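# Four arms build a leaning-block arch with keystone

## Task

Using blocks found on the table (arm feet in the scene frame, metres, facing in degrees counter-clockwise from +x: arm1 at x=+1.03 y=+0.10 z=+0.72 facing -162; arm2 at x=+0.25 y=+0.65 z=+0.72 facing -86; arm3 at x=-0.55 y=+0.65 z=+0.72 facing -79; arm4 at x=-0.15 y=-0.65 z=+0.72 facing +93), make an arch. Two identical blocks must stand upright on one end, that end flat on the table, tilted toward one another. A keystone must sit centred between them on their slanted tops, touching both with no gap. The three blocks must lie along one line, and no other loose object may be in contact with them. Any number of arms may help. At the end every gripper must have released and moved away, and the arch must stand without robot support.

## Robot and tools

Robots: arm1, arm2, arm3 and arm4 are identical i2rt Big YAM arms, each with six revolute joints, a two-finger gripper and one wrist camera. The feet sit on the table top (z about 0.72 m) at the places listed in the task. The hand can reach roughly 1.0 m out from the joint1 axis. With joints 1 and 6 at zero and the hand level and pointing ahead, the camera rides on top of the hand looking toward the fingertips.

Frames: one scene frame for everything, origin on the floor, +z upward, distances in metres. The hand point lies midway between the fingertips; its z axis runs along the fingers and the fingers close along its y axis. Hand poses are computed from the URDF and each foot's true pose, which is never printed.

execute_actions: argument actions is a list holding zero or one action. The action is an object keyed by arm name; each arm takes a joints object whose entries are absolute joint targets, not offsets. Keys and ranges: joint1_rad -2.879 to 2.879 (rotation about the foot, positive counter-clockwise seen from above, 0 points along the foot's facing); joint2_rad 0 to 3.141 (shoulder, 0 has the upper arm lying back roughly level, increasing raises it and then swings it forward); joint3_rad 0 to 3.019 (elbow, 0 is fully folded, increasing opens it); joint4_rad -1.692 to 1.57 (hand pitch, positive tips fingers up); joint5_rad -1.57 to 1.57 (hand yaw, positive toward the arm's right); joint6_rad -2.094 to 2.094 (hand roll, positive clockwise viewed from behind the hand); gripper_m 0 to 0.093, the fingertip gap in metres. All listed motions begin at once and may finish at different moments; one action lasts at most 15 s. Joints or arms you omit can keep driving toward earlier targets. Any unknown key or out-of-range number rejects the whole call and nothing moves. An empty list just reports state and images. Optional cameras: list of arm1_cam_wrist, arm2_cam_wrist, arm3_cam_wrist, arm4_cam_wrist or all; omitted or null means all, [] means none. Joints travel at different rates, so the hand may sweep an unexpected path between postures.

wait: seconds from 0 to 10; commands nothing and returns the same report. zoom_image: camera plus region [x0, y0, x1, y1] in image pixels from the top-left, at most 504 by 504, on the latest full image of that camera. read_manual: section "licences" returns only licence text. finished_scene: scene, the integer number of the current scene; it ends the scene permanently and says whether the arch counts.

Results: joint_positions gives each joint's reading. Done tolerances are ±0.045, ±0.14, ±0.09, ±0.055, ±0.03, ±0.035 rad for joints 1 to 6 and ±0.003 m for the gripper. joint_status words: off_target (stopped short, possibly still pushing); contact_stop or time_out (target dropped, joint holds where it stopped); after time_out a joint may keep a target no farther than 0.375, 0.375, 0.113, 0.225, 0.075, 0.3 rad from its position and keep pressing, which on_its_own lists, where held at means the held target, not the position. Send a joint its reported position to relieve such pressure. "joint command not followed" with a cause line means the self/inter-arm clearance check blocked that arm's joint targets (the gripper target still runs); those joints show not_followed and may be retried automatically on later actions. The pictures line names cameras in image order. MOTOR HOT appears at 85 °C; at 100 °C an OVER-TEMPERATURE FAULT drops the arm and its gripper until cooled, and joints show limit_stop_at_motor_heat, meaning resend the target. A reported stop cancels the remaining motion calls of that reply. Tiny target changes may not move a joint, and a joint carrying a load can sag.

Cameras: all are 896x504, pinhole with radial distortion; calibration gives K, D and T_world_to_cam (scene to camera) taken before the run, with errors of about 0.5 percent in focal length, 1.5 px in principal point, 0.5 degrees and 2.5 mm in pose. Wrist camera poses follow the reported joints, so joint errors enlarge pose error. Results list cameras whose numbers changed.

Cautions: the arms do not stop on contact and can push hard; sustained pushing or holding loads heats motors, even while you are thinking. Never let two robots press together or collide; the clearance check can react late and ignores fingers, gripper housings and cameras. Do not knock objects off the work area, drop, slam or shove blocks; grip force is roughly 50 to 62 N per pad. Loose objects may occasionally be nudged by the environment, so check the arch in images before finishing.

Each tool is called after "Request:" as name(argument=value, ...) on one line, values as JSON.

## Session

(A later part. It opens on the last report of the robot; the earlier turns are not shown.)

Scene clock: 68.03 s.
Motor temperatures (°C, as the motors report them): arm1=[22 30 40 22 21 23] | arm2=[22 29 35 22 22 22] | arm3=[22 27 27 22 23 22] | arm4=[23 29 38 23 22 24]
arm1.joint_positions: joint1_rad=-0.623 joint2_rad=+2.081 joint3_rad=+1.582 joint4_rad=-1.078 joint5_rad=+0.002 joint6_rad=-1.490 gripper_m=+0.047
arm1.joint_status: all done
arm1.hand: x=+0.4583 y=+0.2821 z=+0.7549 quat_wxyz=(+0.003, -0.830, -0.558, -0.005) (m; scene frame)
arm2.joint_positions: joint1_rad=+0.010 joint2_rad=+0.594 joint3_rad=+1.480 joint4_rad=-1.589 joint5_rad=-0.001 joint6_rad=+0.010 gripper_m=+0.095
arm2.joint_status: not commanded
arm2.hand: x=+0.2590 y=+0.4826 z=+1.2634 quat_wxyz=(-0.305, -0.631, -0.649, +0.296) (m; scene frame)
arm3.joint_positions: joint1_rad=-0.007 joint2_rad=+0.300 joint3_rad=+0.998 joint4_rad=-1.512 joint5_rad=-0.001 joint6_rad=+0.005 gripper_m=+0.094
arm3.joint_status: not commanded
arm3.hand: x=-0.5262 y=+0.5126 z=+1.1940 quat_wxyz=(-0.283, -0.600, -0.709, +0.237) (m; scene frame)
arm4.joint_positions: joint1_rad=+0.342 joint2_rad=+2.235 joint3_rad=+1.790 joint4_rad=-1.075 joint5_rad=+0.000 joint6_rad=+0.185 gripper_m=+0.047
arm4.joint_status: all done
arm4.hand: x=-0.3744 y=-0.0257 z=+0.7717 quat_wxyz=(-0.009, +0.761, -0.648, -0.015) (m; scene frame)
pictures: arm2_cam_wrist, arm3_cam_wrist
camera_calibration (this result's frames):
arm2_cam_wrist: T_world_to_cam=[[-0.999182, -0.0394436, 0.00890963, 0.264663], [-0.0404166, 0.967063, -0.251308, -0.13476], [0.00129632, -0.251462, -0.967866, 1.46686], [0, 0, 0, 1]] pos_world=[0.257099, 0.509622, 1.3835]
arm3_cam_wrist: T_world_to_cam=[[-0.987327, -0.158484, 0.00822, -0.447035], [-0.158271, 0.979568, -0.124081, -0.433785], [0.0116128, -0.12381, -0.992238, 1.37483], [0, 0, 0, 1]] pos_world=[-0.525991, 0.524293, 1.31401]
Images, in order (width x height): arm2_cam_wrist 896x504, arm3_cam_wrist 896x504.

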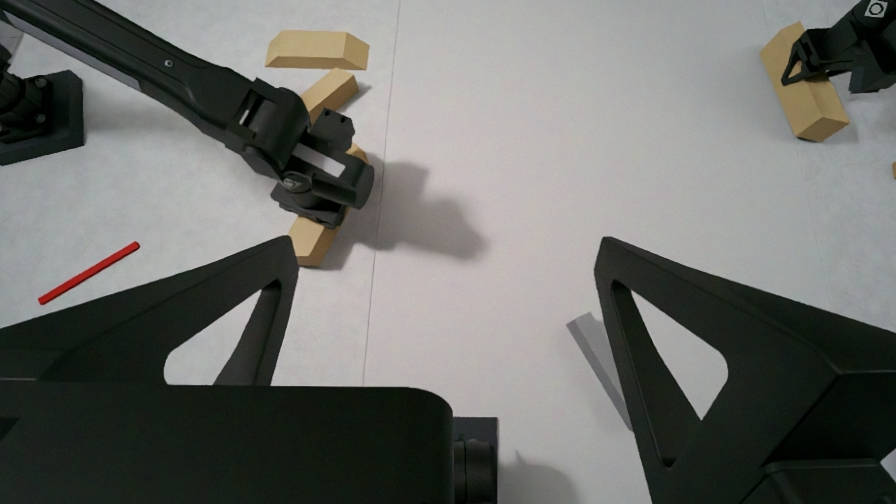

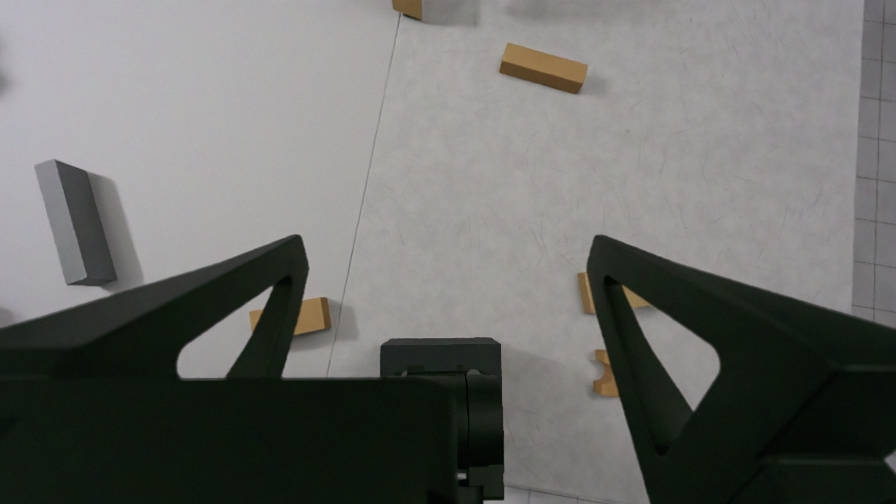

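Request:
execute_actions(actions=[{"arm1":{"joints":{"joint2_rad":2.092}},"arm4":{"joints":{"joint2_rad":2.255}},"arm3":{"joints":{"joint1_rad":0.08,"joint2_rad":1.0,"joint3_rad":1.6,"joint4_rad":-1.42,"joint6_rad":0.1}},"arm2":{"joints":{"joint6_rad":0.845}}}], cameras=[])

Request:
execute_actions(actions=[{"arm1":{"joints":{"gripper_m":0.082,"joint3_rad":1.59}},"arm4":{"joints":{"gripper_m":0.093,"joint3_rad":1.8}}}], cameras=[])

Request:
execute_actions(actions=[{"arm1":{"joints":{"joint2_rad":1.87,"joint3_rad":1.55,"joint4_rad":-1.225}},"arm4":{"joints":{"joint2_rad":1.3,"joint3_rad":1.1}}}], cameras=[])

Request:
execute_actions(actions=[{"arm1":{"joints":{"joint1_rad":-0.02,"joint6_rad":0.30}},"arm4":{"joints":{"joint1_rad":-0.95,"joint2_rad":1.2,"joint3_rad":0.5,"joint4_rad":0.7,"joint6_rad":1.6}},"arm3":{"joints":{"joint2_rad":2.36,"joint3_rad":2.25}}}], cameras=[])

Request:
execute_actions(actions=[{"arm2":{"joints":{"joint1_rad":0.438,"joint2_rad":1.555,"joint3_rad":1.22,"joint4_rad":-1.21}}}], cameras=["arm1_cam_wrist","arm2_cam_wrist","arm3_cam_wrist"])

Scene clock: 94.17 s.
Motor temperatures (°C, as the motors report them): arm1=[21 32 40 22 21 23] | arm2=[22 29 36 22 22 22] | arm3=[22 27 28 22 23 22] | arm4=[23 37 42 23 22 24]
arm1.joint_positions: joint1_rad=-0.623 joint2_rad=+2.091 joint3_rad=+1.582 joint4_rad=-1.075 joint5_rad=+0.002 joint6_rad=-1.490 gripper_m=+0.047
arm1.joint_status: all done
arm1.hand: x=+0.4590 y=+0.2820 z=+0.7491 quat_wxyz=(+0.000, -0.830, -0.558, -0.007) (m; scene frame)
arm2.joint_positions: joint1_rad=+0.010 joint2_rad=+0.594 joint3_rad=+1.480 joint4_rad=-1.589 joint5_rad=-0.001 joint6_rad=+0.833 gripper_m=+0.095
arm2.joint_status: all done
arm2.hand: x=+0.2590 y=+0.4826 z=+1.2634 quat_wxyz=(-0.398, -0.838, -0.342, +0.149) (m; scene frame)
arm3.joint_positions: joint1_rad=+0.074 joint2_rad=+1.006 joint3_rad=+1.554 joint4_rad=-1.427 joint5_rad=-0.001 joint6_rad=+0.093 gripper_m=+0.094
arm3.joint_status: all done
arm3.hand: x=-0.4608 y=+0.3038 z=+1.3166 quat_wxyz=(-0.278, -0.610, -0.716, +0.195) (m; scene frame)
arm4.joint_positions: joint1_rad=+0.342 joint2_rad=+2.253 joint3_rad=+1.790 joint4_rad=-1.072 joint5_rad=-0.001 joint6_rad=+0.185 gripper_m=+0.047
arm4.joint_status: all done
arm4.hand: x=-0.3737 y=-0.0278 z=+0.7605 quat_wxyz=(-0.005, +0.761, -0.648, -0.009) (m; scene frame)
pictures: none
No camera images: the call's "cameras" was empty. Leave "cameras" out to get every camera's image.

Scene clock: 94.80 s.
Motor temperatures (°C, as the motors report them): arm1=[21 32 40 22 21 23] | arm2=[22 29 36 22 22 22] | arm3=[22 27 28 22 23 22] | arm4=[23 37 42 23 22 24]
arm1.joint_positions: joint1_rad=-0.623 joint2_rad=+2.091 joint3_rad=+1.582 joint4_rad=-1.075 joint5_rad=+0.002 joint6_rad=-1.490 gripper_m=+0.082
arm1.joint_status: all done
arm1.hand: x=+0.4590 y=+0.2820 z=+0.7491 quat_wxyz=(+0.000, -0.830, -0.558, -0.007) (m; scene frame)
arm2.joint_positions: joint1_rad=+0.010 joint2_rad=+0.594 joint3_rad=+1.480 joint4_rad=-1.589 joint5_rad=-0.001 joint6_rad=+0.834 gripper_m=+0.095
arm2.joint_status: not commanded
arm2.hand: x=+0.2590 y=+0.4826 z=+1.2634 quat_wxyz=(-0.398, -0.838, -0.342, +0.149) (m; scene frame)
arm3.joint_positions: joint1_rad=+0.074 joint2_rad=+1.006 joint3_rad=+1.554 joint4_rad=-1.427 joint5_rad=-0.001 joint6_rad=+0.093 gripper_m=+0.094
arm3.joint_status: not commanded
arm3.hand: x=-0.4608 y=+0.3038 z=+1.3166 quat_wxyz=(-0.278, -0.610, -0.716, +0.195) (m; scene frame)
arm4.joint_positions: joint1_rad=+0.342 joint2_rad=+2.253 joint3_rad=+1.790 joint4_rad=-1.072 joint5_rad=-0.001 joint6_rad=+0.185 gripper_m=+0.093
arm4.joint_status: all done
arm4.hand: x=-0.3737 y=-0.0278 z=+0.7605 quat_wxyz=(-0.005, +0.761, -0.648, -0.009) (m; scene frame)
pictures: none
No camera images: the call's "cameras" was empty. Leave "cameras" out to get every camera's image.

Scene clock: 96.43 s.
Motor temperatures (°C, as the motors report them): arm1=[21 32 40 22 21 23] | arm2=[22 29 36 22 22 22] | arm3=[22 27 29 22 23 22] | arm4=[23 37 41 23 22 24]
arm1.joint_positions: joint1_rad=-0.623 joint2_rad=+1.860 joint3_rad=+1.534 joint4_rad=-1.218 joint5_rad=+0.002 joint6_rad=-1.491 gripper_m=+0.082
arm1.joint_status: all done
arm1.hand: x=+0.4936 y=+0.2700 z=+0.8613 quat_wxyz=(+0.015, -0.830, -0.558, +0.005) (m; scene frame)
arm2.joint_positions: joint1_rad=+0.010 joint2_rad=+0.594 joint3_rad=+1.480 joint4_rad=-1.589 joint5_rad=-0.001 joint6_rad=+0.834 gripper_m=+0.095
arm2.joint_status: not commanded
arm2.hand: x=+0.2590 y=+0.4826 z=+1.2634 quat_wxyz=(-0.398, -0.838, -0.342, +0.149) (m; scene frame)
arm3.joint_positions: joint1_rad=+0.074 joint2_rad=+1.006 joint3_rad=+1.554 joint4_rad=-1.427 joint5_rad=-0.001 joint6_rad=+0.093 gripper_m=+0.094
arm3.joint_status: not commanded
arm3.hand: x=-0.4608 y=+0.3038 z=+1.3166 quat_wxyz=(-0.278, -0.610, -0.716, +0.195) (m; scene frame)
arm4.joint_positions: joint1_rad=+0.342 joint2_rad=+1.295 joint3_rad=+1.114 joint4_rad=-1.065 joint5_rad=-0.001 joint6_rad=+0.185 gripper_m=+0.093
arm4.joint_status: all done
arm4.hand: x=-0.2989 y=-0.2364 z=+1.0103 quat_wxyz=(-0.077, +0.752, -0.640, -0.134) (m; scene frame)
pictures: none
No camera images: the call's "cameras" was empty. Leave "cameras" out to get every camera's image.

Scene clock: 98.70 s.
Motor temperatures (°C, as the motors report them): arm1=[21 32 40 22 21 23] | arm2=[22 29 36 22 22 22] | arm3=[22 28 29 22 23 22] | arm4=[23 36 41 23 22 24]
arm1.joint_positions: joint1_rad=-0.015 joint2_rad=+1.860 joint3_rad=+1.534 joint4_rad=-1.218 joint5_rad=-0.001 joint6_rad=+0.289 gripper_m=+0.082
arm1.joint_status: all done
arm1.hand: x=+0.4923 y=-0.0678 z=+0.8581 quat_wxyz=(+0.000, -1.000, -0.006, +0.013) (m; scene frame)
arm2.joint_positions: joint1_rad=+0.010 joint2_rad=+0.594 joint3_rad=+1.480 joint4_rad=-1.589 joint5_rad=-0.001 joint6_rad=+0.834 gripper_m=+0.095
arm2.joint_status: not commanded
arm2.hand: x=+0.2590 y=+0.4826 z=+1.2634 quat_wxyz=(-0.398, -0.838, -0.342, +0.149) (m; scene frame)
arm3.joint_positions: joint1_rad=+0.074 joint2_rad=+2.361 joint3_rad=+2.223 joint4_rad=-1.418 joint5_rad=-0.001 joint6_rad=+0.093 gripper_m=+0.094
arm3.joint_status: all done
arm3.hand: x=-0.3710 y=-0.0461 z=+0.8707 quat_wxyz=(-0.007, -0.649, -0.761, +0.004) (m; scene frame)
arm4.joint_positions: joint1_rad=-0.951 joint2_rad=+1.205 joint3_rad=+0.511 joint4_rad=+0.677 joint5_rad=+0.001 joint6_rad=+1.589 gripper_m=+0.093
arm4.joint_status: all done
arm4.hand: x=+0.2464 y=-0.3634 z=+1.0629 quat_wxyz=(-0.319, -0.327, -0.635, -0.623) (m; scene frame)
pictures: none
No camera images: the call's "cameras" was empty. Leave "cameras" out to get every camera's image.

Scene clock: 100.27 s.
Motor temperatures (°C, as the motors report them): arm1=[21 32 40 22 21 23] | arm2=[22 29 36 22 22 22] | arm3=[22 28 29 22 23 22] | arm4=[23 35 41 23 22 24]
arm1.joint_positions: joint1_rad=-0.015 joint2_rad=+1.860 joint3_rad=+1.534 joint4_rad=-1.218 joint5_rad=-0.001 joint6_rad=+0.290 gripper_m=+0.082
arm1.joint_status: not commanded
arm1.hand: x=+0.4923 y=-0.0678 z=+0.8581 quat_wxyz=(+0.000, -1.000, -0.006, +0.013) (m; scene frame)
arm2.joint_positions: joint1_rad=+0.436 joint2_rad=+1.557 joint3_rad=+1.213 joint4_rad=-1.221 joint5_rad=+0.000 joint6_rad=+0.835 gripper_m=+0.095
arm2.joint_status: all done
arm2.hand: x=+0.4479 y=+0.2540 z=+0.8645 quat_wxyz=(-0.005, -0.827, -0.563, +0.006) (m; scene frame)
arm3.joint_positions: joint1_rad=+0.074 joint2_rad=+2.361 joint3_rad=+2.223 joint4_rad=-1.418 joint5_rad=-0.001 joint6_rad=+0.093 gripper_m=+0.094
arm3.joint_status: not commanded
arm3.hand: x=-0.3710 y=-0.0461 z=+0.8707 quat_wxyz=(-0.007, -0.649, -0.761, +0.004) (m; scene frame)
arm4.joint_positions: joint1_rad=-0.951 joint2_rad=+1.205 joint3_rad=+0.511 joint4_rad=+0.677 joint5_rad=+0.001 joint6_rad=+1.589 gripper_m=+0.093
arm4.joint_status: not commanded
arm4.hand: x=+0.2464 y=-0.3634 z=+1.0629 quat_wxyz=(-0.319, -0.327, -0.635, -0.623) (m; scene frame)
pictures: arm1_cam_wrist, arm2_cam_wrist, arm3_cam_wrist
camera_calibration (this result's frames):
arm1_cam_wrist: T_world_to_cam=[[-0.0061083, 0.999979, -0.00196012, 0.0757175], [0.822838, 0.00614009, 0.568243, -0.892762], [0.568243, 0.00185814, -0.822859, 0.553067], [0, 0, 0, 1]] pos_world=[0.420785, -0.071262, 0.96255]
arm2_cam_wrist: T_world_to_cam=[[-0.935809, 0.352486, -0.0039098, 0.331112], [0.287188, 0.768787, 0.571393, -0.813859], [0.204414, 0.533592, -0.820667, 0.60539], [0, 0, 0, 1]] pos_world=[0.419837, 0.185941, 0.963152]
arm3_cam_wrist: T_world_to_cam=[[-0.987077, -0.159741, 0.0127508, -0.383589], [-0.12302, 0.806344, 0.578511, -0.508632], [-0.102694, 0.569466, -0.815575, 0.818786], [0, 0, 0, 1]] pos_world=[-0.357119, -0.117413, 0.966922]
Images, in order (width x height): arm1_cam_wrist 896x504, arm2_cam_wrist 896x504, arm3_cam_wrist 896x504.

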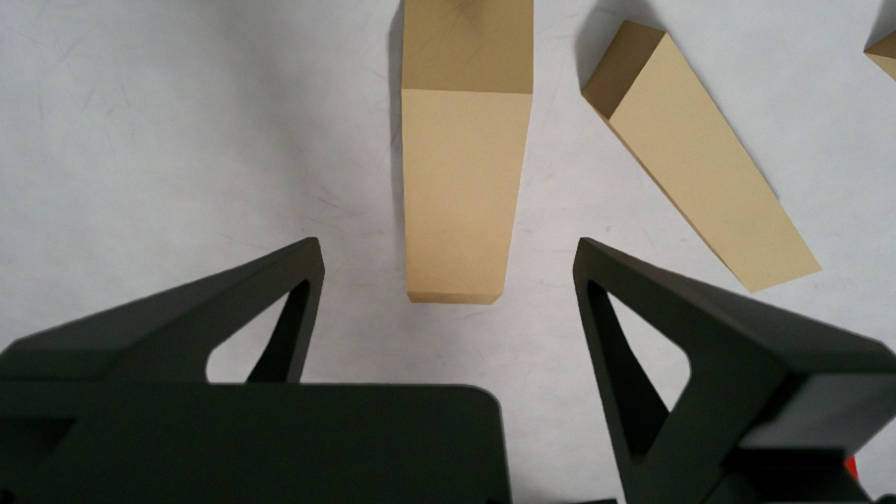

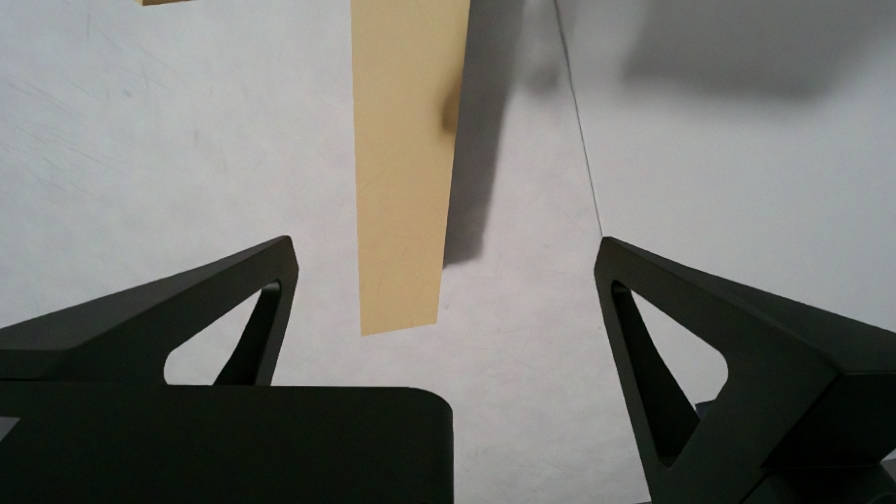

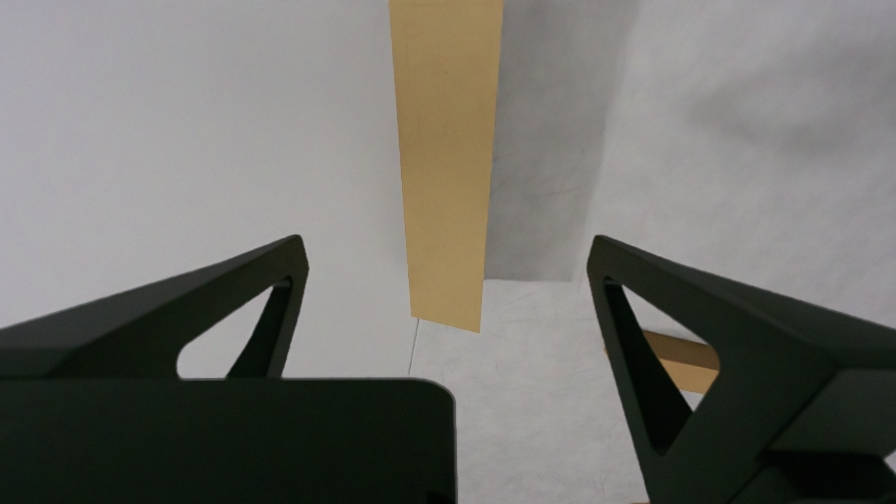

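Request:
execute_actions(actions=[{"arm1":{"joints":{"joint1_rad":-0.04,"joint2_rad":1.97,"joint3_rad":1.425,"joint4_rad":-0.99,"joint6_rad":0.33}},"arm2":{"joints":{"joint1_rad":0.475,"joint2_rad":1.75,"joint3_rad":1.10,"joint4_rad":-0.895,"joint6_rad":0.935}},"arm3":{"joints":{"joint2_rad":2.475,"joint3_rad":2.12,"joint4_rad":-1.19}}}], cameras=["arm1_cam_wrist","arm2_cam_wrist","arm3_cam_wrist"])

Scene clock: 108.50 s.
Motor temperatures (°C, as the motors report them): arm1=[21 31 39 22 21 23] | arm2=[22 30 36 22 22 22] | arm3=[22 30 30 22 23 22] | arm4=[23 33 40 23 22 24]
arm1.joint_positions: joint1_rad=-0.030 joint2_rad=+1.984 joint3_rad=+1.408 joint4_rad=-0.999 joint5_rad=-0.001 joint6_rad=+0.319 gripper_m=+0.082
arm1.joint_status: all done
arm1.hand: x=+0.4971 y=-0.0563 z=+0.7484 quat_wxyz=(+0.005, -1.000, +0.017, -0.001) (m; scene frame)
arm2.joint_positions: joint1_rad=+0.468 joint2_rad=+1.754 joint3_rad=+1.088 joint4_rad=-0.908 joint5_rad=+0.000 joint6_rad=+0.923 gripper_m=+0.095
arm2.joint_status: all done
arm2.hand: x=+0.4654 y=+0.2491 z=+0.7373 quat_wxyz=(-0.001, -0.842, -0.539, +0.005) (m; scene frame)
arm3.joint_positions: joint1_rad=+0.074 joint2_rad=+2.473 joint3_rad=+2.111 joint4_rad=-1.199 joint5_rad=-0.001 joint6_rad=+0.093 gripper_m=+0.094
arm3.joint_status: all done
arm3.hand: x=-0.3711 y=-0.0459 z=+0.7507 quat_wxyz=(-0.004, -0.649, -0.761, +0.002) (m; scene frame)
arm4.joint_positions: joint1_rad=-0.951 joint2_rad=+1.205 joint3_rad=+0.511 joint4_rad=+0.677 joint5_rad=+0.001 joint6_rad=+1.589 gripper_m=+0.093
arm4.joint_status: not commanded
arm4.hand: x=+0.2464 y=-0.3634 z=+1.0629 quat_wxyz=(-0.319, -0.327, -0.635, -0.623) (m; scene frame)
pictures: arm1_cam_wrist, arm2_cam_wrist, arm3_cam_wrist
camera_calibration (this result's frames):
arm1_cam_wrist: T_world_to_cam=[[0.0391134, 0.999211, 0.00685402, 0.0349531], [0.805614, -0.0355916, 0.591371, -0.845546], [0.591149, -0.0176089, -0.80637, 0.435229], [0, 0, 0, 1]] pos_world=[0.422531, -0.057356, 0.850748]
arm2_cam_wrist: T_world_to_cam=[[-0.914548, 0.404471, 0.00204967, 0.321501], [0.331585, 0.746823, 0.57646, -0.761427], [0.231631, 0.52788, -0.817123, 0.486226], [0, 0, 0, 1]] pos_world=[0.433881, 0.181945, 0.83558]
arm3_cam_wrist: T_world_to_cam=[[-0.987056, -0.159822, 0.01334, -0.382548], [-0.122081, 0.802694, 0.583762, -0.443214], [-0.104006, 0.574577, -0.811815, 0.717715], [0, 0, 0, 1]] pos_world=[-0.357058, -0.117756, 0.846486]
Images, in order (width x height): arm1_cam_wrist 896x504, arm2_cam_wrist 896x504, arm3_cam_wrist 896x504.

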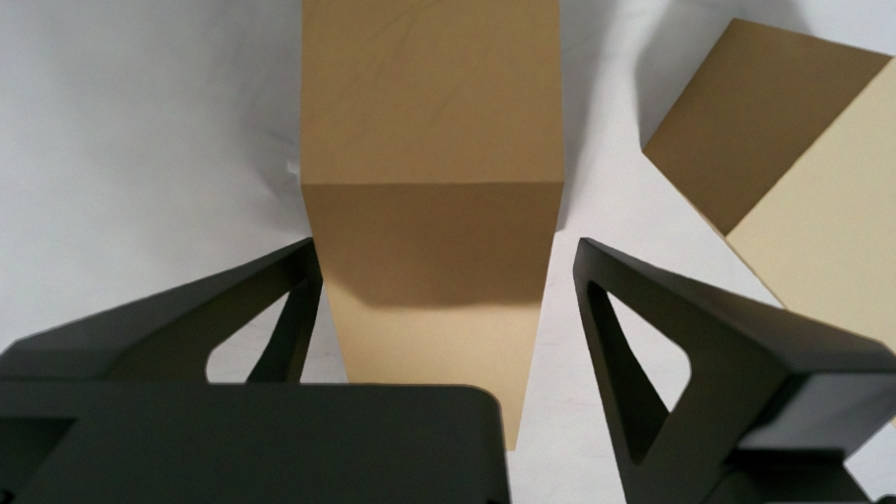

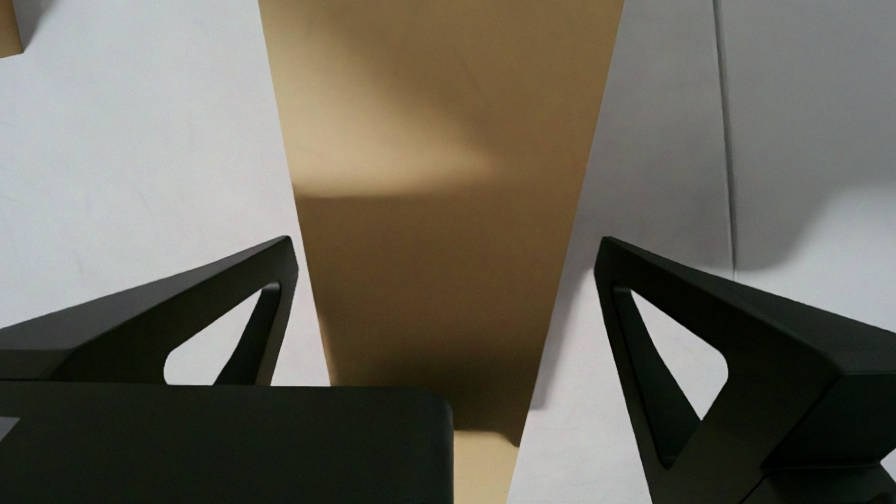

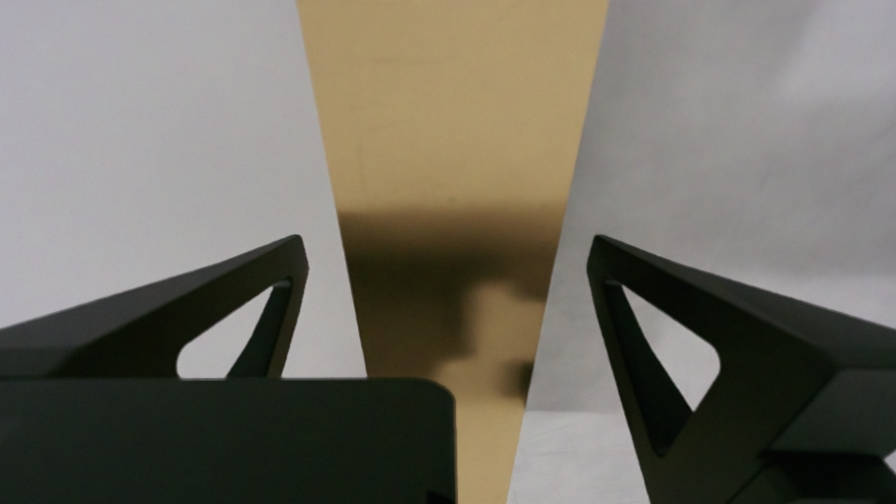

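Request:
execute_actions(actions=[])

Scene clock: 136.63 s.
Motor temperatures (°C, as the motors report them): arm1=[21 32 38 22 21 23] | arm2=[22 31 36 22 22 22] | arm3=[22 33 29 22 23 22] | arm4=[23 30 38 24 22 24]
arm1.joint_positions: joint1_rad=-0.030 joint2_rad=+1.984 joint3_rad=+1.408 joint4_rad=-0.999 joint5_rad=-0.001 joint6_rad=+0.319 gripper_m=+0.082
arm1.joint_status: all done
arm1.hand: x=+0.4971 y=-0.0563 z=+0.7484 quat_wxyz=(+0.005, -1.000, +0.017, -0.001) (m; scene frame)
arm2.joint_positions: joint1_rad=+0.468 joint2_rad=+1.754 joint3_rad=+1.088 joint4_rad=-0.908 joint5_rad=+0.000 joint6_rad=+0.924 gripper_m=+0.095
arm2.joint_status: all done
arm2.hand: x=+0.4654 y=+0.2491 z=+0.7373 quat_wxyz=(-0.001, -0.842, -0.539, +0.005) (m; scene frame)
arm3.joint_positions: joint1_rad=+0.074 joint2_rad=+2.473 joint3_rad=+2.111 joint4_rad=-1.199 joint5_rad=-0.001 joint6_rad=+0.093 gripper_m=+0.094
arm3.joint_status: all done
arm3.hand: x=-0.3711 y=-0.0459 z=+0.7507 quat_wxyz=(-0.004, -0.649, -0.761, +0.002) (m; scene frame)
arm4.joint_positions: joint1_rad=-0.951 joint2_rad=+1.205 joint3_rad=+0.511 joint4_rad=+0.677 joint5_rad=+0.001 joint6_rad=+1.589 gripper_m=+0.093
arm4.joint_status: not commanded
arm4.hand: x=+0.2464 y=-0.3634 z=+1.0629 quat_wxyz=(-0.319, -0.327, -0.635, -0.623) (m; scene frame)
pictures: arm1_cam_wrist, arm2_cam_wrist, arm3_cam_wrist, arm4_cam_wrist
camera_calibration (this result's frames):
arm1_cam_wrist: T_world_to_cam=[[0.0391134, 0.999211, 0.00685402, 0.0349531], [0.805614, -0.0355916, 0.591371, -0.845546], [0.591149, -0.0176089, -0.80637, 0.435229], [0, 0, 0, 1]] pos_world=[0.422531, -0.057356, 0.850748]
arm2_cam_wrist: T_world_to_cam=[[-0.914394, 0.40482, 0.00204583, 0.321345], [0.331868, 0.746699, 0.576459, -0.761527], [0.231835, 0.527789, -0.817124, 0.486155], [0, 0, 0, 1]] pos_world=[0.433855, 0.181957, 0.83558]
arm3_cam_wrist: T_world_to_cam=[[-0.987056, -0.159822, 0.01334, -0.382548], [-0.122081, 0.802694, 0.583762, -0.443214], [-0.104006, 0.574577, -0.811815, 0.717715], [0, 0, 0, 1]] pos_world=[-0.357058, -0.117756, 0.846486]
arm4_cam_wrist: T_world_to_cam=[[-0.0323109, 0.0108995, -0.999418, 1.07864], [-0.950608, 0.308516, 0.0340975, 0.31156], [0.308708, 0.951157, 0.000392701, 0.391238], [0, 0, 0, 1]] pos_world=[0.210245, -0.480007, 1.06723]
Images, in order (width x height): arm1_cam_wrist 896x504, arm2_cam_wrist 896x504, arm3_cam_wrist 896x504, arm4_cam_wrist 896x504.

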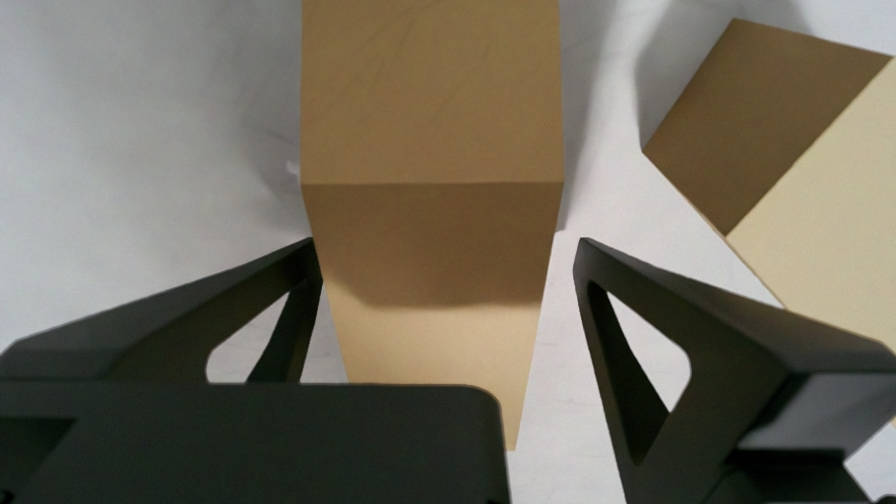

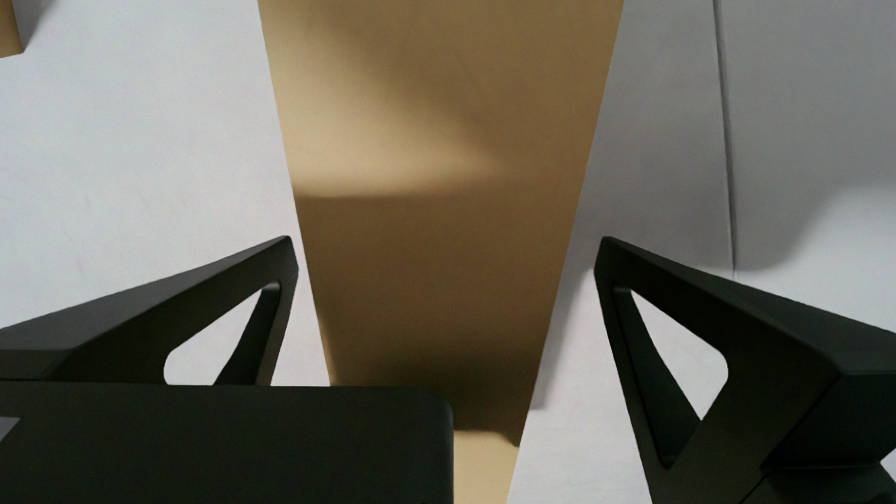

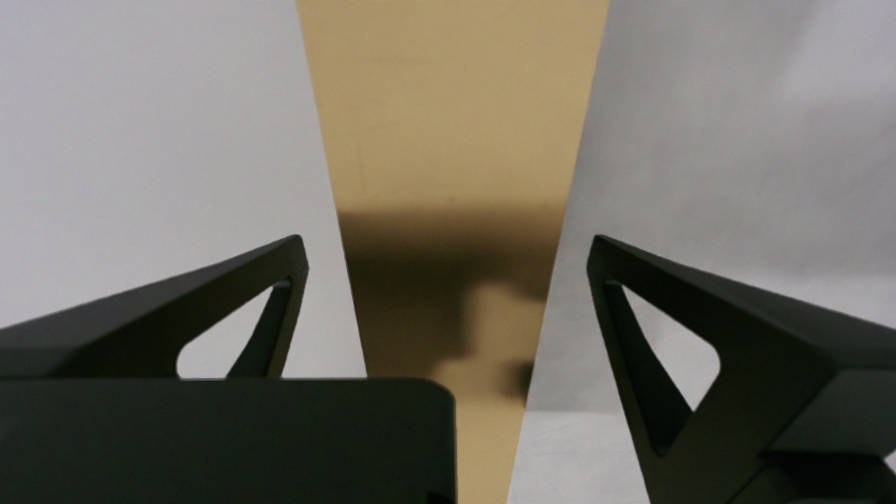

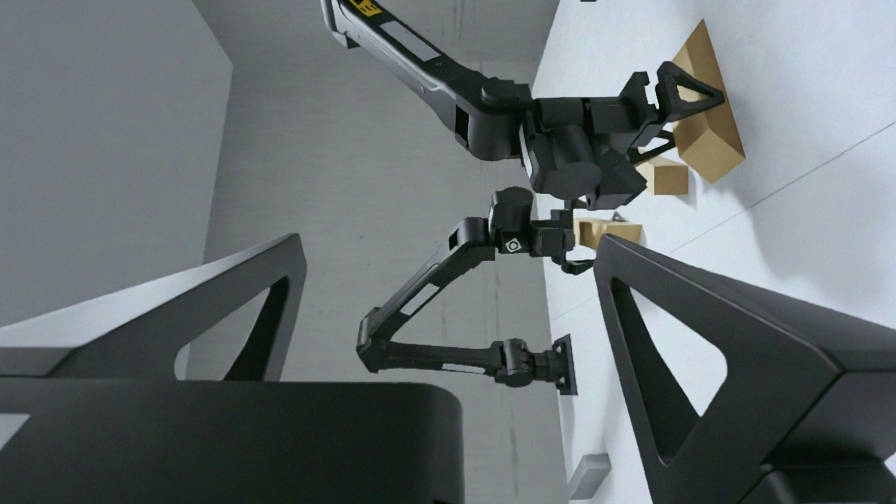

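Request:
execute_actions(actions=[{"arm1":{"joints":{"gripper_m":0.04}},"arm2":{"joints":{"gripper_m":0.03}},"arm3":{"joints":{"joint2_rad":2.49,"joint4_rad":-1.18}}}], cameras=["arm3_cam_wrist"])

Scene clock: 141.80 s.
Motor temperatures (°C, as the motors report them): arm1=[21 32 38 22 21 23] | arm2=[22 31 36 22 22 22] | arm3=[22 33 29 22 23 22] | arm4=[23 29 38 24 22 24]
arm1.joint_positions: joint1_rad=-0.031 joint2_rad=+1.984 joint3_rad=+1.408 joint4_rad=-0.997 joint5_rad=-0.003 joint6_rad=+0.321 gripper_m=+0.060
arm1.joint_status: gripper_m off_target (ended at +0.060, target +0.040)
arm1.hand: x=+0.4966 y=-0.0565 z=+0.7484 quat_wxyz=(+0.004, -1.000, +0.018, -0.001) (m; scene frame)
arm2.joint_positions: joint1_rad=+0.468 joint2_rad=+1.754 joint3_rad=+1.088 joint4_rad=-0.905 joint5_rad=-0.001 joint6_rad=+0.925 gripper_m=+0.047
arm2.joint_status: gripper_m off_target (ended at +0.047, target +0.030)
arm2.hand: x=+0.4658 y=+0.2486 z=+0.7373 quat_wxyz=(-0.002, -0.843, -0.538, +0.005) (m; scene frame)
arm3.joint_positions: joint1_rad=+0.074 joint2_rad=+2.473 joint3_rad=+2.111 joint4_rad=-1.190 joint5_rad=-0.001 joint6_rad=+0.093 gripper_m=+0.094
arm3.joint_status: all done
arm3.hand: x=-0.3705 y=-0.0480 z=+0.7507 quat_wxyz=(-0.008, -0.649, -0.761, +0.005) (m; scene frame)
arm4.joint_positions: joint1_rad=-0.951 joint2_rad=+1.205 joint3_rad=+0.511 joint4_rad=+0.677 joint5_rad=+0.001 joint6_rad=+1.589 gripper_m=+0.093
arm4.joint_status: not commanded
arm4.hand: x=+0.2464 y=-0.3634 z=+1.0629 quat_wxyz=(-0.319, -0.327, -0.635, -0.623) (m; scene frame)
pictures: arm3_cam_wrist
camera_calibration (this result's frames):
arm3_cam_wrist: T_world_to_cam=[[-0.987085, -0.159709, 0.0125081, -0.381725], [-0.123404, 0.807838, 0.576342, -0.436085], [-0.102152, 0.567354, -0.817113, 0.723366], [0, 0, 0, 1]] pos_world=[-0.356717, -0.119084, 0.847181]
Images, in order (width x height): arm3_cam_wrist 896x504.

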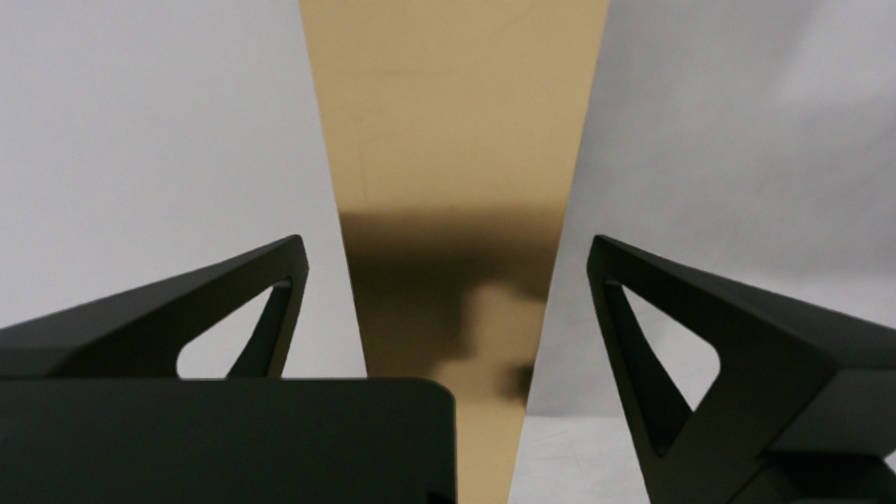

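Request:
execute_actions(actions=[{"arm1":{"joints":{"joint2_rad":1.7,"joint4_rad":-1.25}},"arm2":{"joints":{"joint2_rad":1.35}},"arm3":{"joints":{"joint2_rad":2.51}}}], cameras=["arm3_cam_wrist","arm4_cam_wrist"])

Scene clock: 147.97 s.
Motor temperatures (°C, as the motors report them): arm1=[21 32 38 22 21 23] | arm2=[22 31 36 22 22 22] | arm3=[22 33 29 22 23 22] | arm4=[23 29 38 24 22 24]
arm1.joint_positions: joint1_rad=-0.031 joint2_rad=+1.711 joint3_rad=+1.401 joint4_rad=-1.243 joint5_rad=-0.002 joint6_rad=+0.321 gripper_m=+0.060
arm1.joint_status: all done
arm1.hand: x=+0.5409 y=-0.0448 z=+0.8856 quat_wxyz=(+0.001, -1.000, +0.018, +0.008) (m; scene frame)
arm2.joint_positions: joint1_rad=+0.468 joint2_rad=+1.364 joint3_rad=+1.077 joint4_rad=-0.905 joint5_rad=-0.001 joint6_rad=+0.925 gripper_m=+0.047
arm2.joint_status: all done
arm2.hand: x=+0.4717 y=+0.2414 z=+0.9074 quat_wxyz=(-0.190, -0.826, -0.529, +0.020) (m; scene frame)
arm3.joint_positions: joint1_rad=+0.074 joint2_rad=+2.473 joint3_rad=+2.111 joint4_rad=-1.190 joint5_rad=-0.001 joint6_rad=+0.093 gripper_m=+0.094
arm3.joint_status: all done
arm3.hand: x=-0.3705 y=-0.0480 z=+0.7507 quat_wxyz=(-0.008, -0.649, -0.761, +0.005) (m; scene frame)
arm4.joint_positions: joint1_rad=-0.951 joint2_rad=+1.205 joint3_rad=+0.511 joint4_rad=+0.677 joint5_rad=+0.001 joint6_rad=+1.589 gripper_m=+0.093
arm4.joint_status: not commanded
arm4.hand: x=+0.2464 y=-0.3634 z=+1.0629 quat_wxyz=(-0.319, -0.327, -0.635, -0.623) (m; scene frame)
pictures: arm3_cam_wrist, arm4_cam_wrist
camera_calibration (this result's frames):
arm3_cam_wrist: T_world_to_cam=[[-0.987085, -0.159709, 0.0125081, -0.381725], [-0.123404, 0.807838, 0.576342, -0.436085], [-0.102152, 0.567354, -0.817113, 0.723366], [0, 0, 0, 1]] pos_world=[-0.356717, -0.119084, 0.847181]
arm4_cam_wrist: T_world_to_cam=[[-0.0323109, 0.0108995, -0.999418, 1.07864], [-0.950608, 0.308516, 0.0340975, 0.31156], [0.308708, 0.951157, 0.000392701, 0.391238], [0, 0, 0, 1]] pos_world=[0.210245, -0.480007, 1.06723]
Images, in order (width x height): arm3_cam_wrist 896x504, arm4_cam_wrist 896x504.

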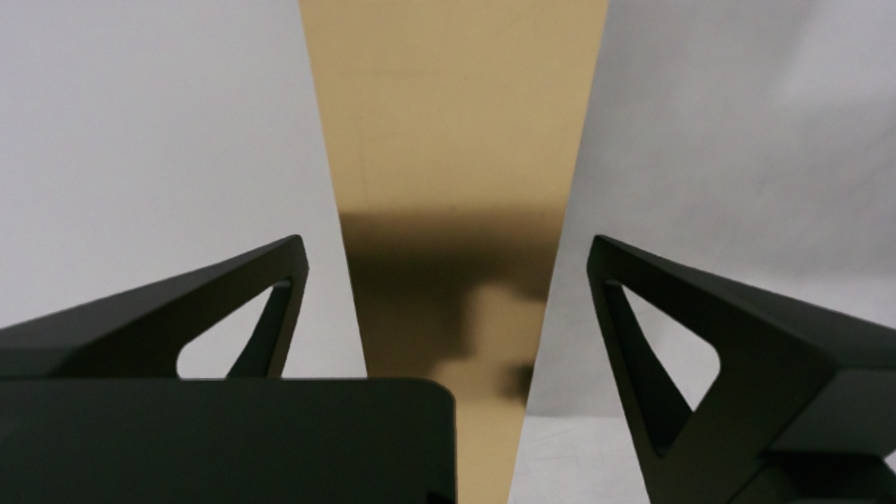

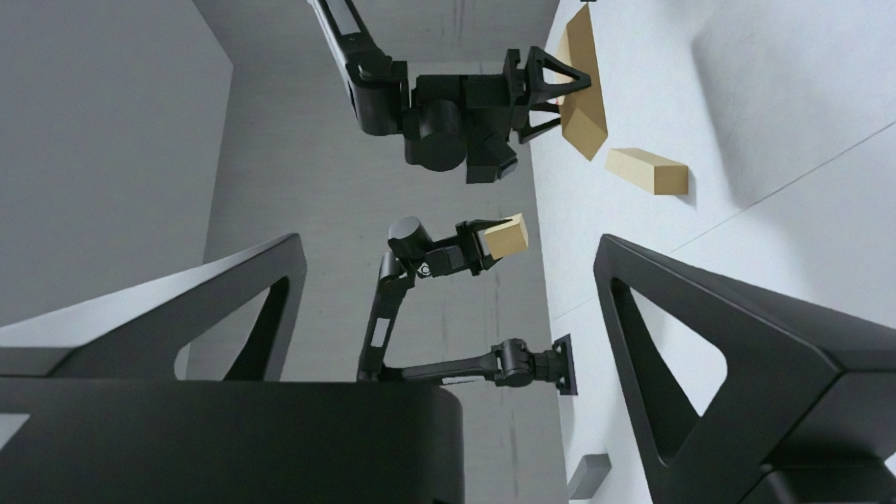

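Request:
execute_actions(actions=[{"arm1":{"joints":{"joint1_rad":0.087,"joint2_rad":2.10,"joint3_rad":2.15,"joint4_rad":-1.57,"joint6_rad":1.353}},"arm2":{"joints":{"joint1_rad":-0.67,"joint2_rad":1.45,"joint3_rad":0.8,"joint4_rad":0.7,"joint5_rad":-0.585,"joint6_rad":0.37}},"arm3":{"joints":{"joint2_rad":2.473,"gripper_m":0.03}}}], cameras=["arm2_cam_wrist","arm4_cam_wrist"])

Request:
execute_actions(actions=[{"arm3":{"joints":{"joint2_rad":2.0,"joint3_rad":1.8}}}], cameras=["arm3_cam_wrist"])

Scene clock: 173.83 s.
Motor temperatures (°C, as the motors report them): arm1=[22 31 41 22 21 23] | arm2=[22 31 40 22 22 22] | arm3=[22 33 29 22 23 22] | arm4=[23 29 38 24 22 24]
arm1.joint_positions: joint1_rad=+0.098 joint2_rad=+2.113 joint3_rad=+2.100 joint4_rad=-1.562 joint5_rad=+0.000 joint6_rad=+1.342 gripper_m=+0.060
arm1.joint_status: all done
arm1.hand: x=+0.4294 y=-0.1653 z=+0.9204 quat_wxyz=(+0.006, -0.894, +0.447, +0.001) (m; scene frame)
arm2.joint_positions: joint1_rad=-0.673 joint2_rad=+1.478 joint3_rad=+0.765 joint4_rad=+0.658 joint5_rad=-0.582 joint6_rad=+0.379 gripper_m=+0.047
arm2.joint_status: all done
arm2.hand: x=-0.0126 y=+0.1513 z=+0.9851 quat_wxyz=(-0.567, -0.613, -0.376, +0.402) (m; scene frame)
arm3.joint_positions: joint1_rad=+0.074 joint2_rad=+2.473 joint3_rad=+2.111 joint4_rad=-1.189 joint5_rad=+0.000 joint6_rad=+0.095 gripper_m=+0.046
arm3.joint_status: gripper_m off_target (ended at +0.046, target +0.030); the others done
arm3.hand: x=-0.3706 y=-0.0483 z=+0.7507 quat_wxyz=(-0.008, -0.650, -0.760, +0.006) (m; scene frame)
arm4.joint_positions: joint1_rad=-0.951 joint2_rad=+1.205 joint3_rad=+0.511 joint4_rad=+0.677 joint5_rad=+0.001 joint6_rad=+1.589 gripper_m=+0.093
arm4.joint_status: not commanded
arm4.hand: x=+0.2464 y=-0.3634 z=+1.0629 quat_wxyz=(-0.319, -0.327, -0.635, -0.623) (m; scene frame)
pictures: arm2_cam_wrist, arm4_cam_wrist
camera_calibration (this result's frames):
arm2_cam_wrist: T_world_to_cam=[[-0.922967, 0.0725938, -0.377972, 0.347909], [0.345673, 0.588184, -0.731129, 0.639599], [0.169242, -0.805462, -0.567968, 0.806523], [0, 0, 0, 1]] pos_world=[-0.0364815, 0.248166, 1.05721]
arm4_cam_wrist: T_world_to_cam=[[-0.0323109, 0.0108995, -0.999418, 1.07864], [-0.950608, 0.308516, 0.0340975, 0.31156], [0.308708, 0.951157, 0.000392701, 0.391238], [0, 0, 0, 1]] pos_world=[0.210245, -0.480007, 1.06723]
Images, in order (width x height): arm2_cam_wrist 896x504, arm4_cam_wrist 896x504.

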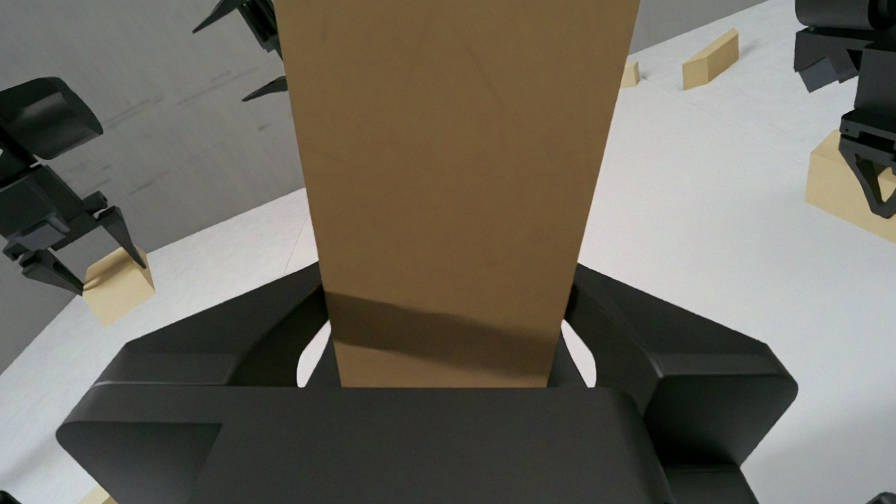

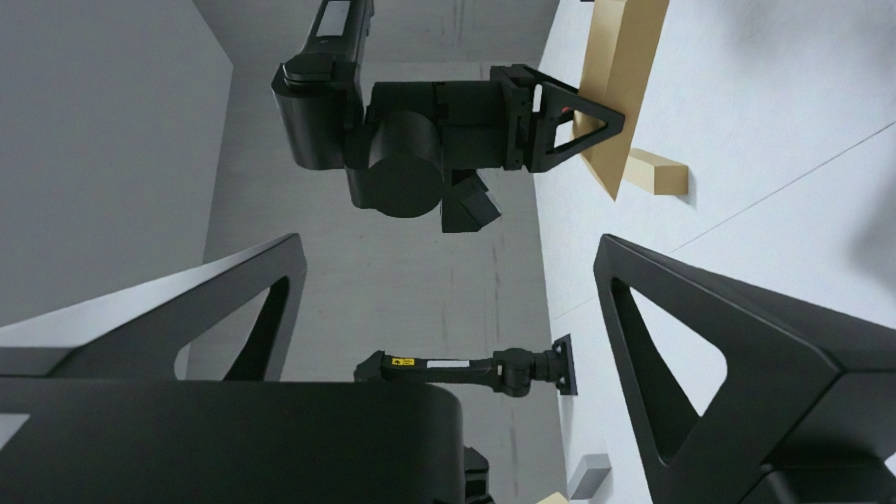

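Scene clock: 175.40 s.
Motor temperatures (°C, as the motors report them): arm1=[22 32 41 22 21 23] | arm2=[22 31 40 22 22 22] | arm3=[22 34 29 22 23 22] | arm4=[23 29 38 24 22 24]
arm1.joint_positions: joint1_rad=+0.098 joint2_rad=+2.113 joint3_rad=+2.100 joint4_rad=-1.562 joint5_rad=+0.000 joint6_rad=+1.343 gripper_m=+0.060
arm1.joint_status: not commanded
arm1.hand: x=+0.4294 y=-0.1653 z=+0.9204 quat_wxyz=(+0.006, -0.894, +0.448, +0.001) (m; scene frame)
arm2.joint_positions: joint1_rad=-0.673 joint2_rad=+1.478 joint3_rad=+0.765 joint4_rad=+0.658 joint5_rad=-0.582 joint6_rad=+0.379 gripper_m=+0.047
arm2.joint_status: not commanded
arm2.hand: x=-0.0126 y=+0.1513 z=+0.9851 quat_wxyz=(-0.567, -0.613, -0.376, +0.402) (m; scene frame)
arm3.joint_positions: joint1_rad=+0.074 joint2_rad=+2.003 joint3_rad=+1.787 joint4_rad=-1.178 joint5_rad=+0.000 joint6_rad=+0.095 gripper_m=+0.046
arm3.joint_status: all done
arm3.hand: x=-0.3866 y=+0.0143 z=+0.9420 quat_wxyz=(-0.072, -0.647, -0.757, +0.051) (m; scene frame)
arm4.joint_positions: joint1_rad=-0.951 joint2_rad=+1.205 joint3_rad=+0.511 joint4_rad=+0.677 joint5_rad=+0.001 joint6_rad=+1.589 gripper_m=+0.093
arm4.joint_status: not commanded
arm4.hand: x=+0.2464 y=-0.3634 z=+1.0629 quat_wxyz=(-0.319, -0.327, -0.635, -0.623) (m; scene frame)
pictures: arm3_cam_wrist
camera_calibration (this result's frames):
arm3_cam_wrist: T_world_to_cam=[[-0.987606, -0.156948, -0.00156584, -0.377048], [-0.141551, 0.88632, 0.440908, -0.479269], [-0.0678117, 0.435665, -0.897551, 0.933581], [0, 0, 0, 1]] pos_world=[-0.376908, -0.0411194, 1.04866]
Images, in order (width x height): arm3_cam_wrist 896x504.

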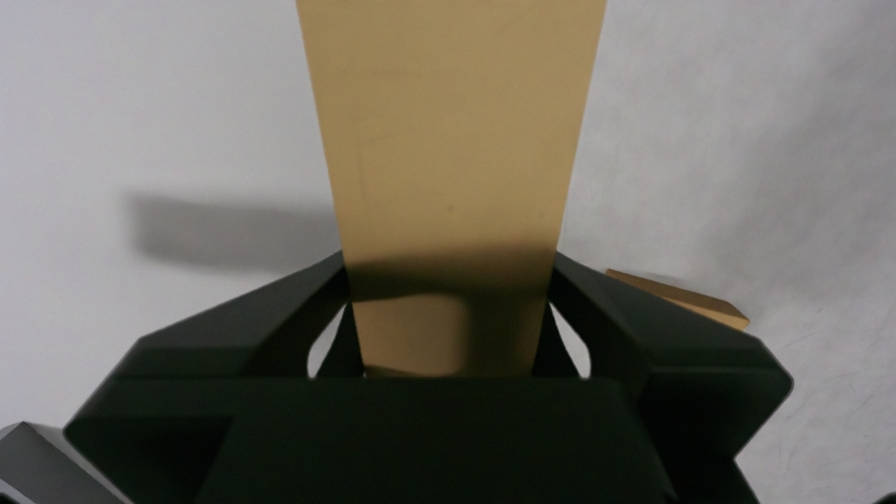

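Request:
execute_actions(actions=[{"arm3":{"joints":{"joint1_rad":0.25,"joint2_rad":1.7,"joint3_rad":0.9,"joint4_rad":0.85,"joint5_rad":0.56,"joint6_rad":-0.345}},"arm4":{"joints":{"joint1_rad":-0.97,"joint2_rad":1.94,"joint3_rad":0.85,"joint4_rad":1.15}}}], cameras=["arm1_cam_wrist","arm2_cam_wrist","arm4_cam_wrist"])

Scene clock: 186.17 s.
Motor temperatures (°C, as the motors report them): arm1=[22 33 43 22 21 23] | arm2=[22 31 40 23 22 22] | arm3=[22 33 30 22 23 22] | arm4=[23 29 38 24 22 24]
arm1.joint_positions: joint1_rad=+0.098 joint2_rad=+2.113 joint3_rad=+2.100 joint4_rad=-1.562 joint5_rad=+0.000 joint6_rad=+1.343 gripper_m=+0.060
arm1.joint_status: not commanded
arm1.hand: x=+0.4294 y=-0.1653 z=+0.9204 quat_wxyz=(+0.006, -0.894, +0.448, +0.001) (m; scene frame)
arm2.joint_positions: joint1_rad=-0.673 joint2_rad=+1.478 joint3_rad=+0.765 joint4_rad=+0.658 joint5_rad=-0.582 joint6_rad=+0.379 gripper_m=+0.047
arm2.joint_status: not commanded
arm2.hand: x=-0.0126 y=+0.1513 z=+0.9851 quat_wxyz=(-0.567, -0.613, -0.376, +0.402) (m; scene frame)
arm3.joint_positions: joint1_rad=+0.246 joint2_rad=+1.730 joint3_rad=+0.870 joint4_rad=+0.814 joint5_rad=+0.557 joint6_rad=-0.334 gripper_m=+0.046
arm3.joint_status: all done
arm3.hand: x=-0.3794 y=+0.0511 z=+1.0141 quat_wxyz=(-0.356, -0.449, -0.564, +0.595) (m; scene frame)
arm4.joint_positions: joint1_rad=-0.963 joint2_rad=+1.948 joint3_rad=+0.834 joint4_rad=+1.127 joint5_rad=+0.001 joint6_rad=+1.590 gripper_m=+0.093
arm4.joint_status: all done
arm4.hand: x=+0.3731 y=-0.2846 z=+0.9209 quat_wxyz=(-0.327, -0.327, -0.623, -0.631) (m; scene frame)
pictures: arm1_cam_wrist, arm2_cam_wrist, arm4_cam_wrist
camera_calibration (this result's frames):
arm1_cam_wrist: T_world_to_cam=[[0.803811, 0.594849, 0.00647563, -0.249545], [0.480156, -0.655177, 0.583261, -0.851815], [0.351195, -0.465722, -0.812259, 0.646353], [0, 0, 0, 1]] pos_world=[0.382595, -0.108627, 1.02345]
arm2_cam_wrist: T_world_to_cam=[[-0.922967, 0.0725938, -0.377972, 0.347909], [0.345673, 0.588184, -0.731129, 0.639599], [0.169242, -0.805462, -0.567968, 0.806523], [0, 0, 0, 1]] pos_world=[-0.0364815, 0.248166, 1.05721]
arm4_cam_wrist: T_world_to_cam=[[-0.00758281, 0.0303052, -0.999512, 0.936335], [-0.947541, 0.319189, 0.0168664, 0.430292], [0.319545, 0.947206, 0.0262951, 0.248184], [0, 0, 0, 1]] pos_world=[0.335513, -0.400801, 0.922095]
Images, in order (width x height): arm1_cam_wrist 896x504, arm2_cam_wrist 896x504, arm4_cam_wrist 896x504.

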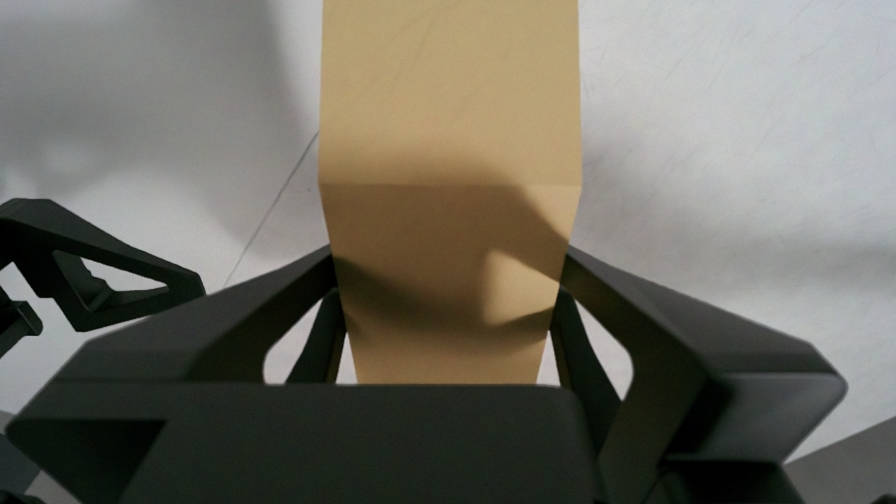

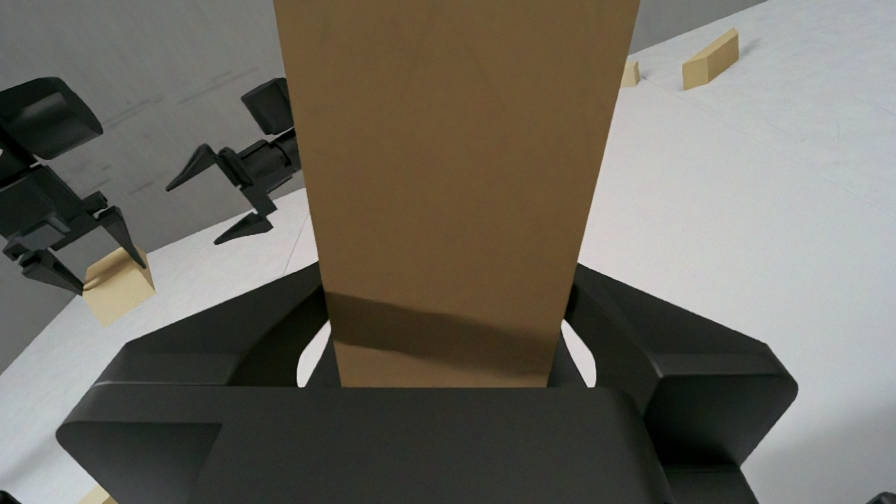

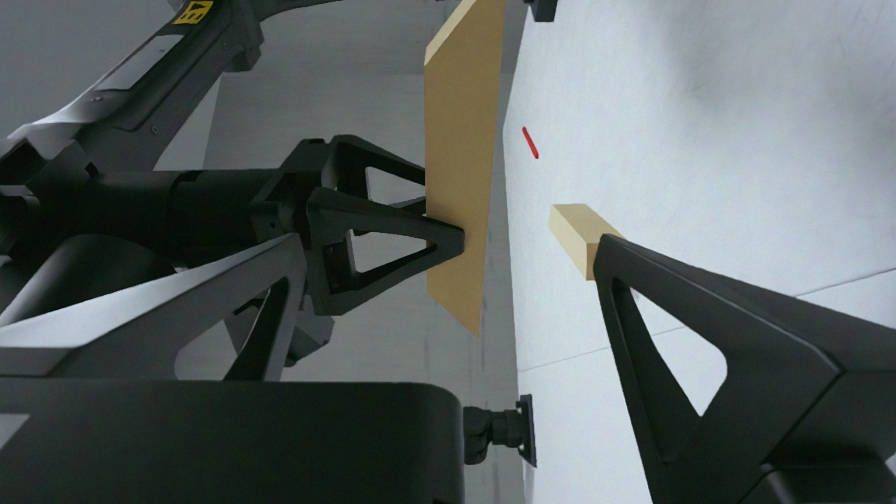

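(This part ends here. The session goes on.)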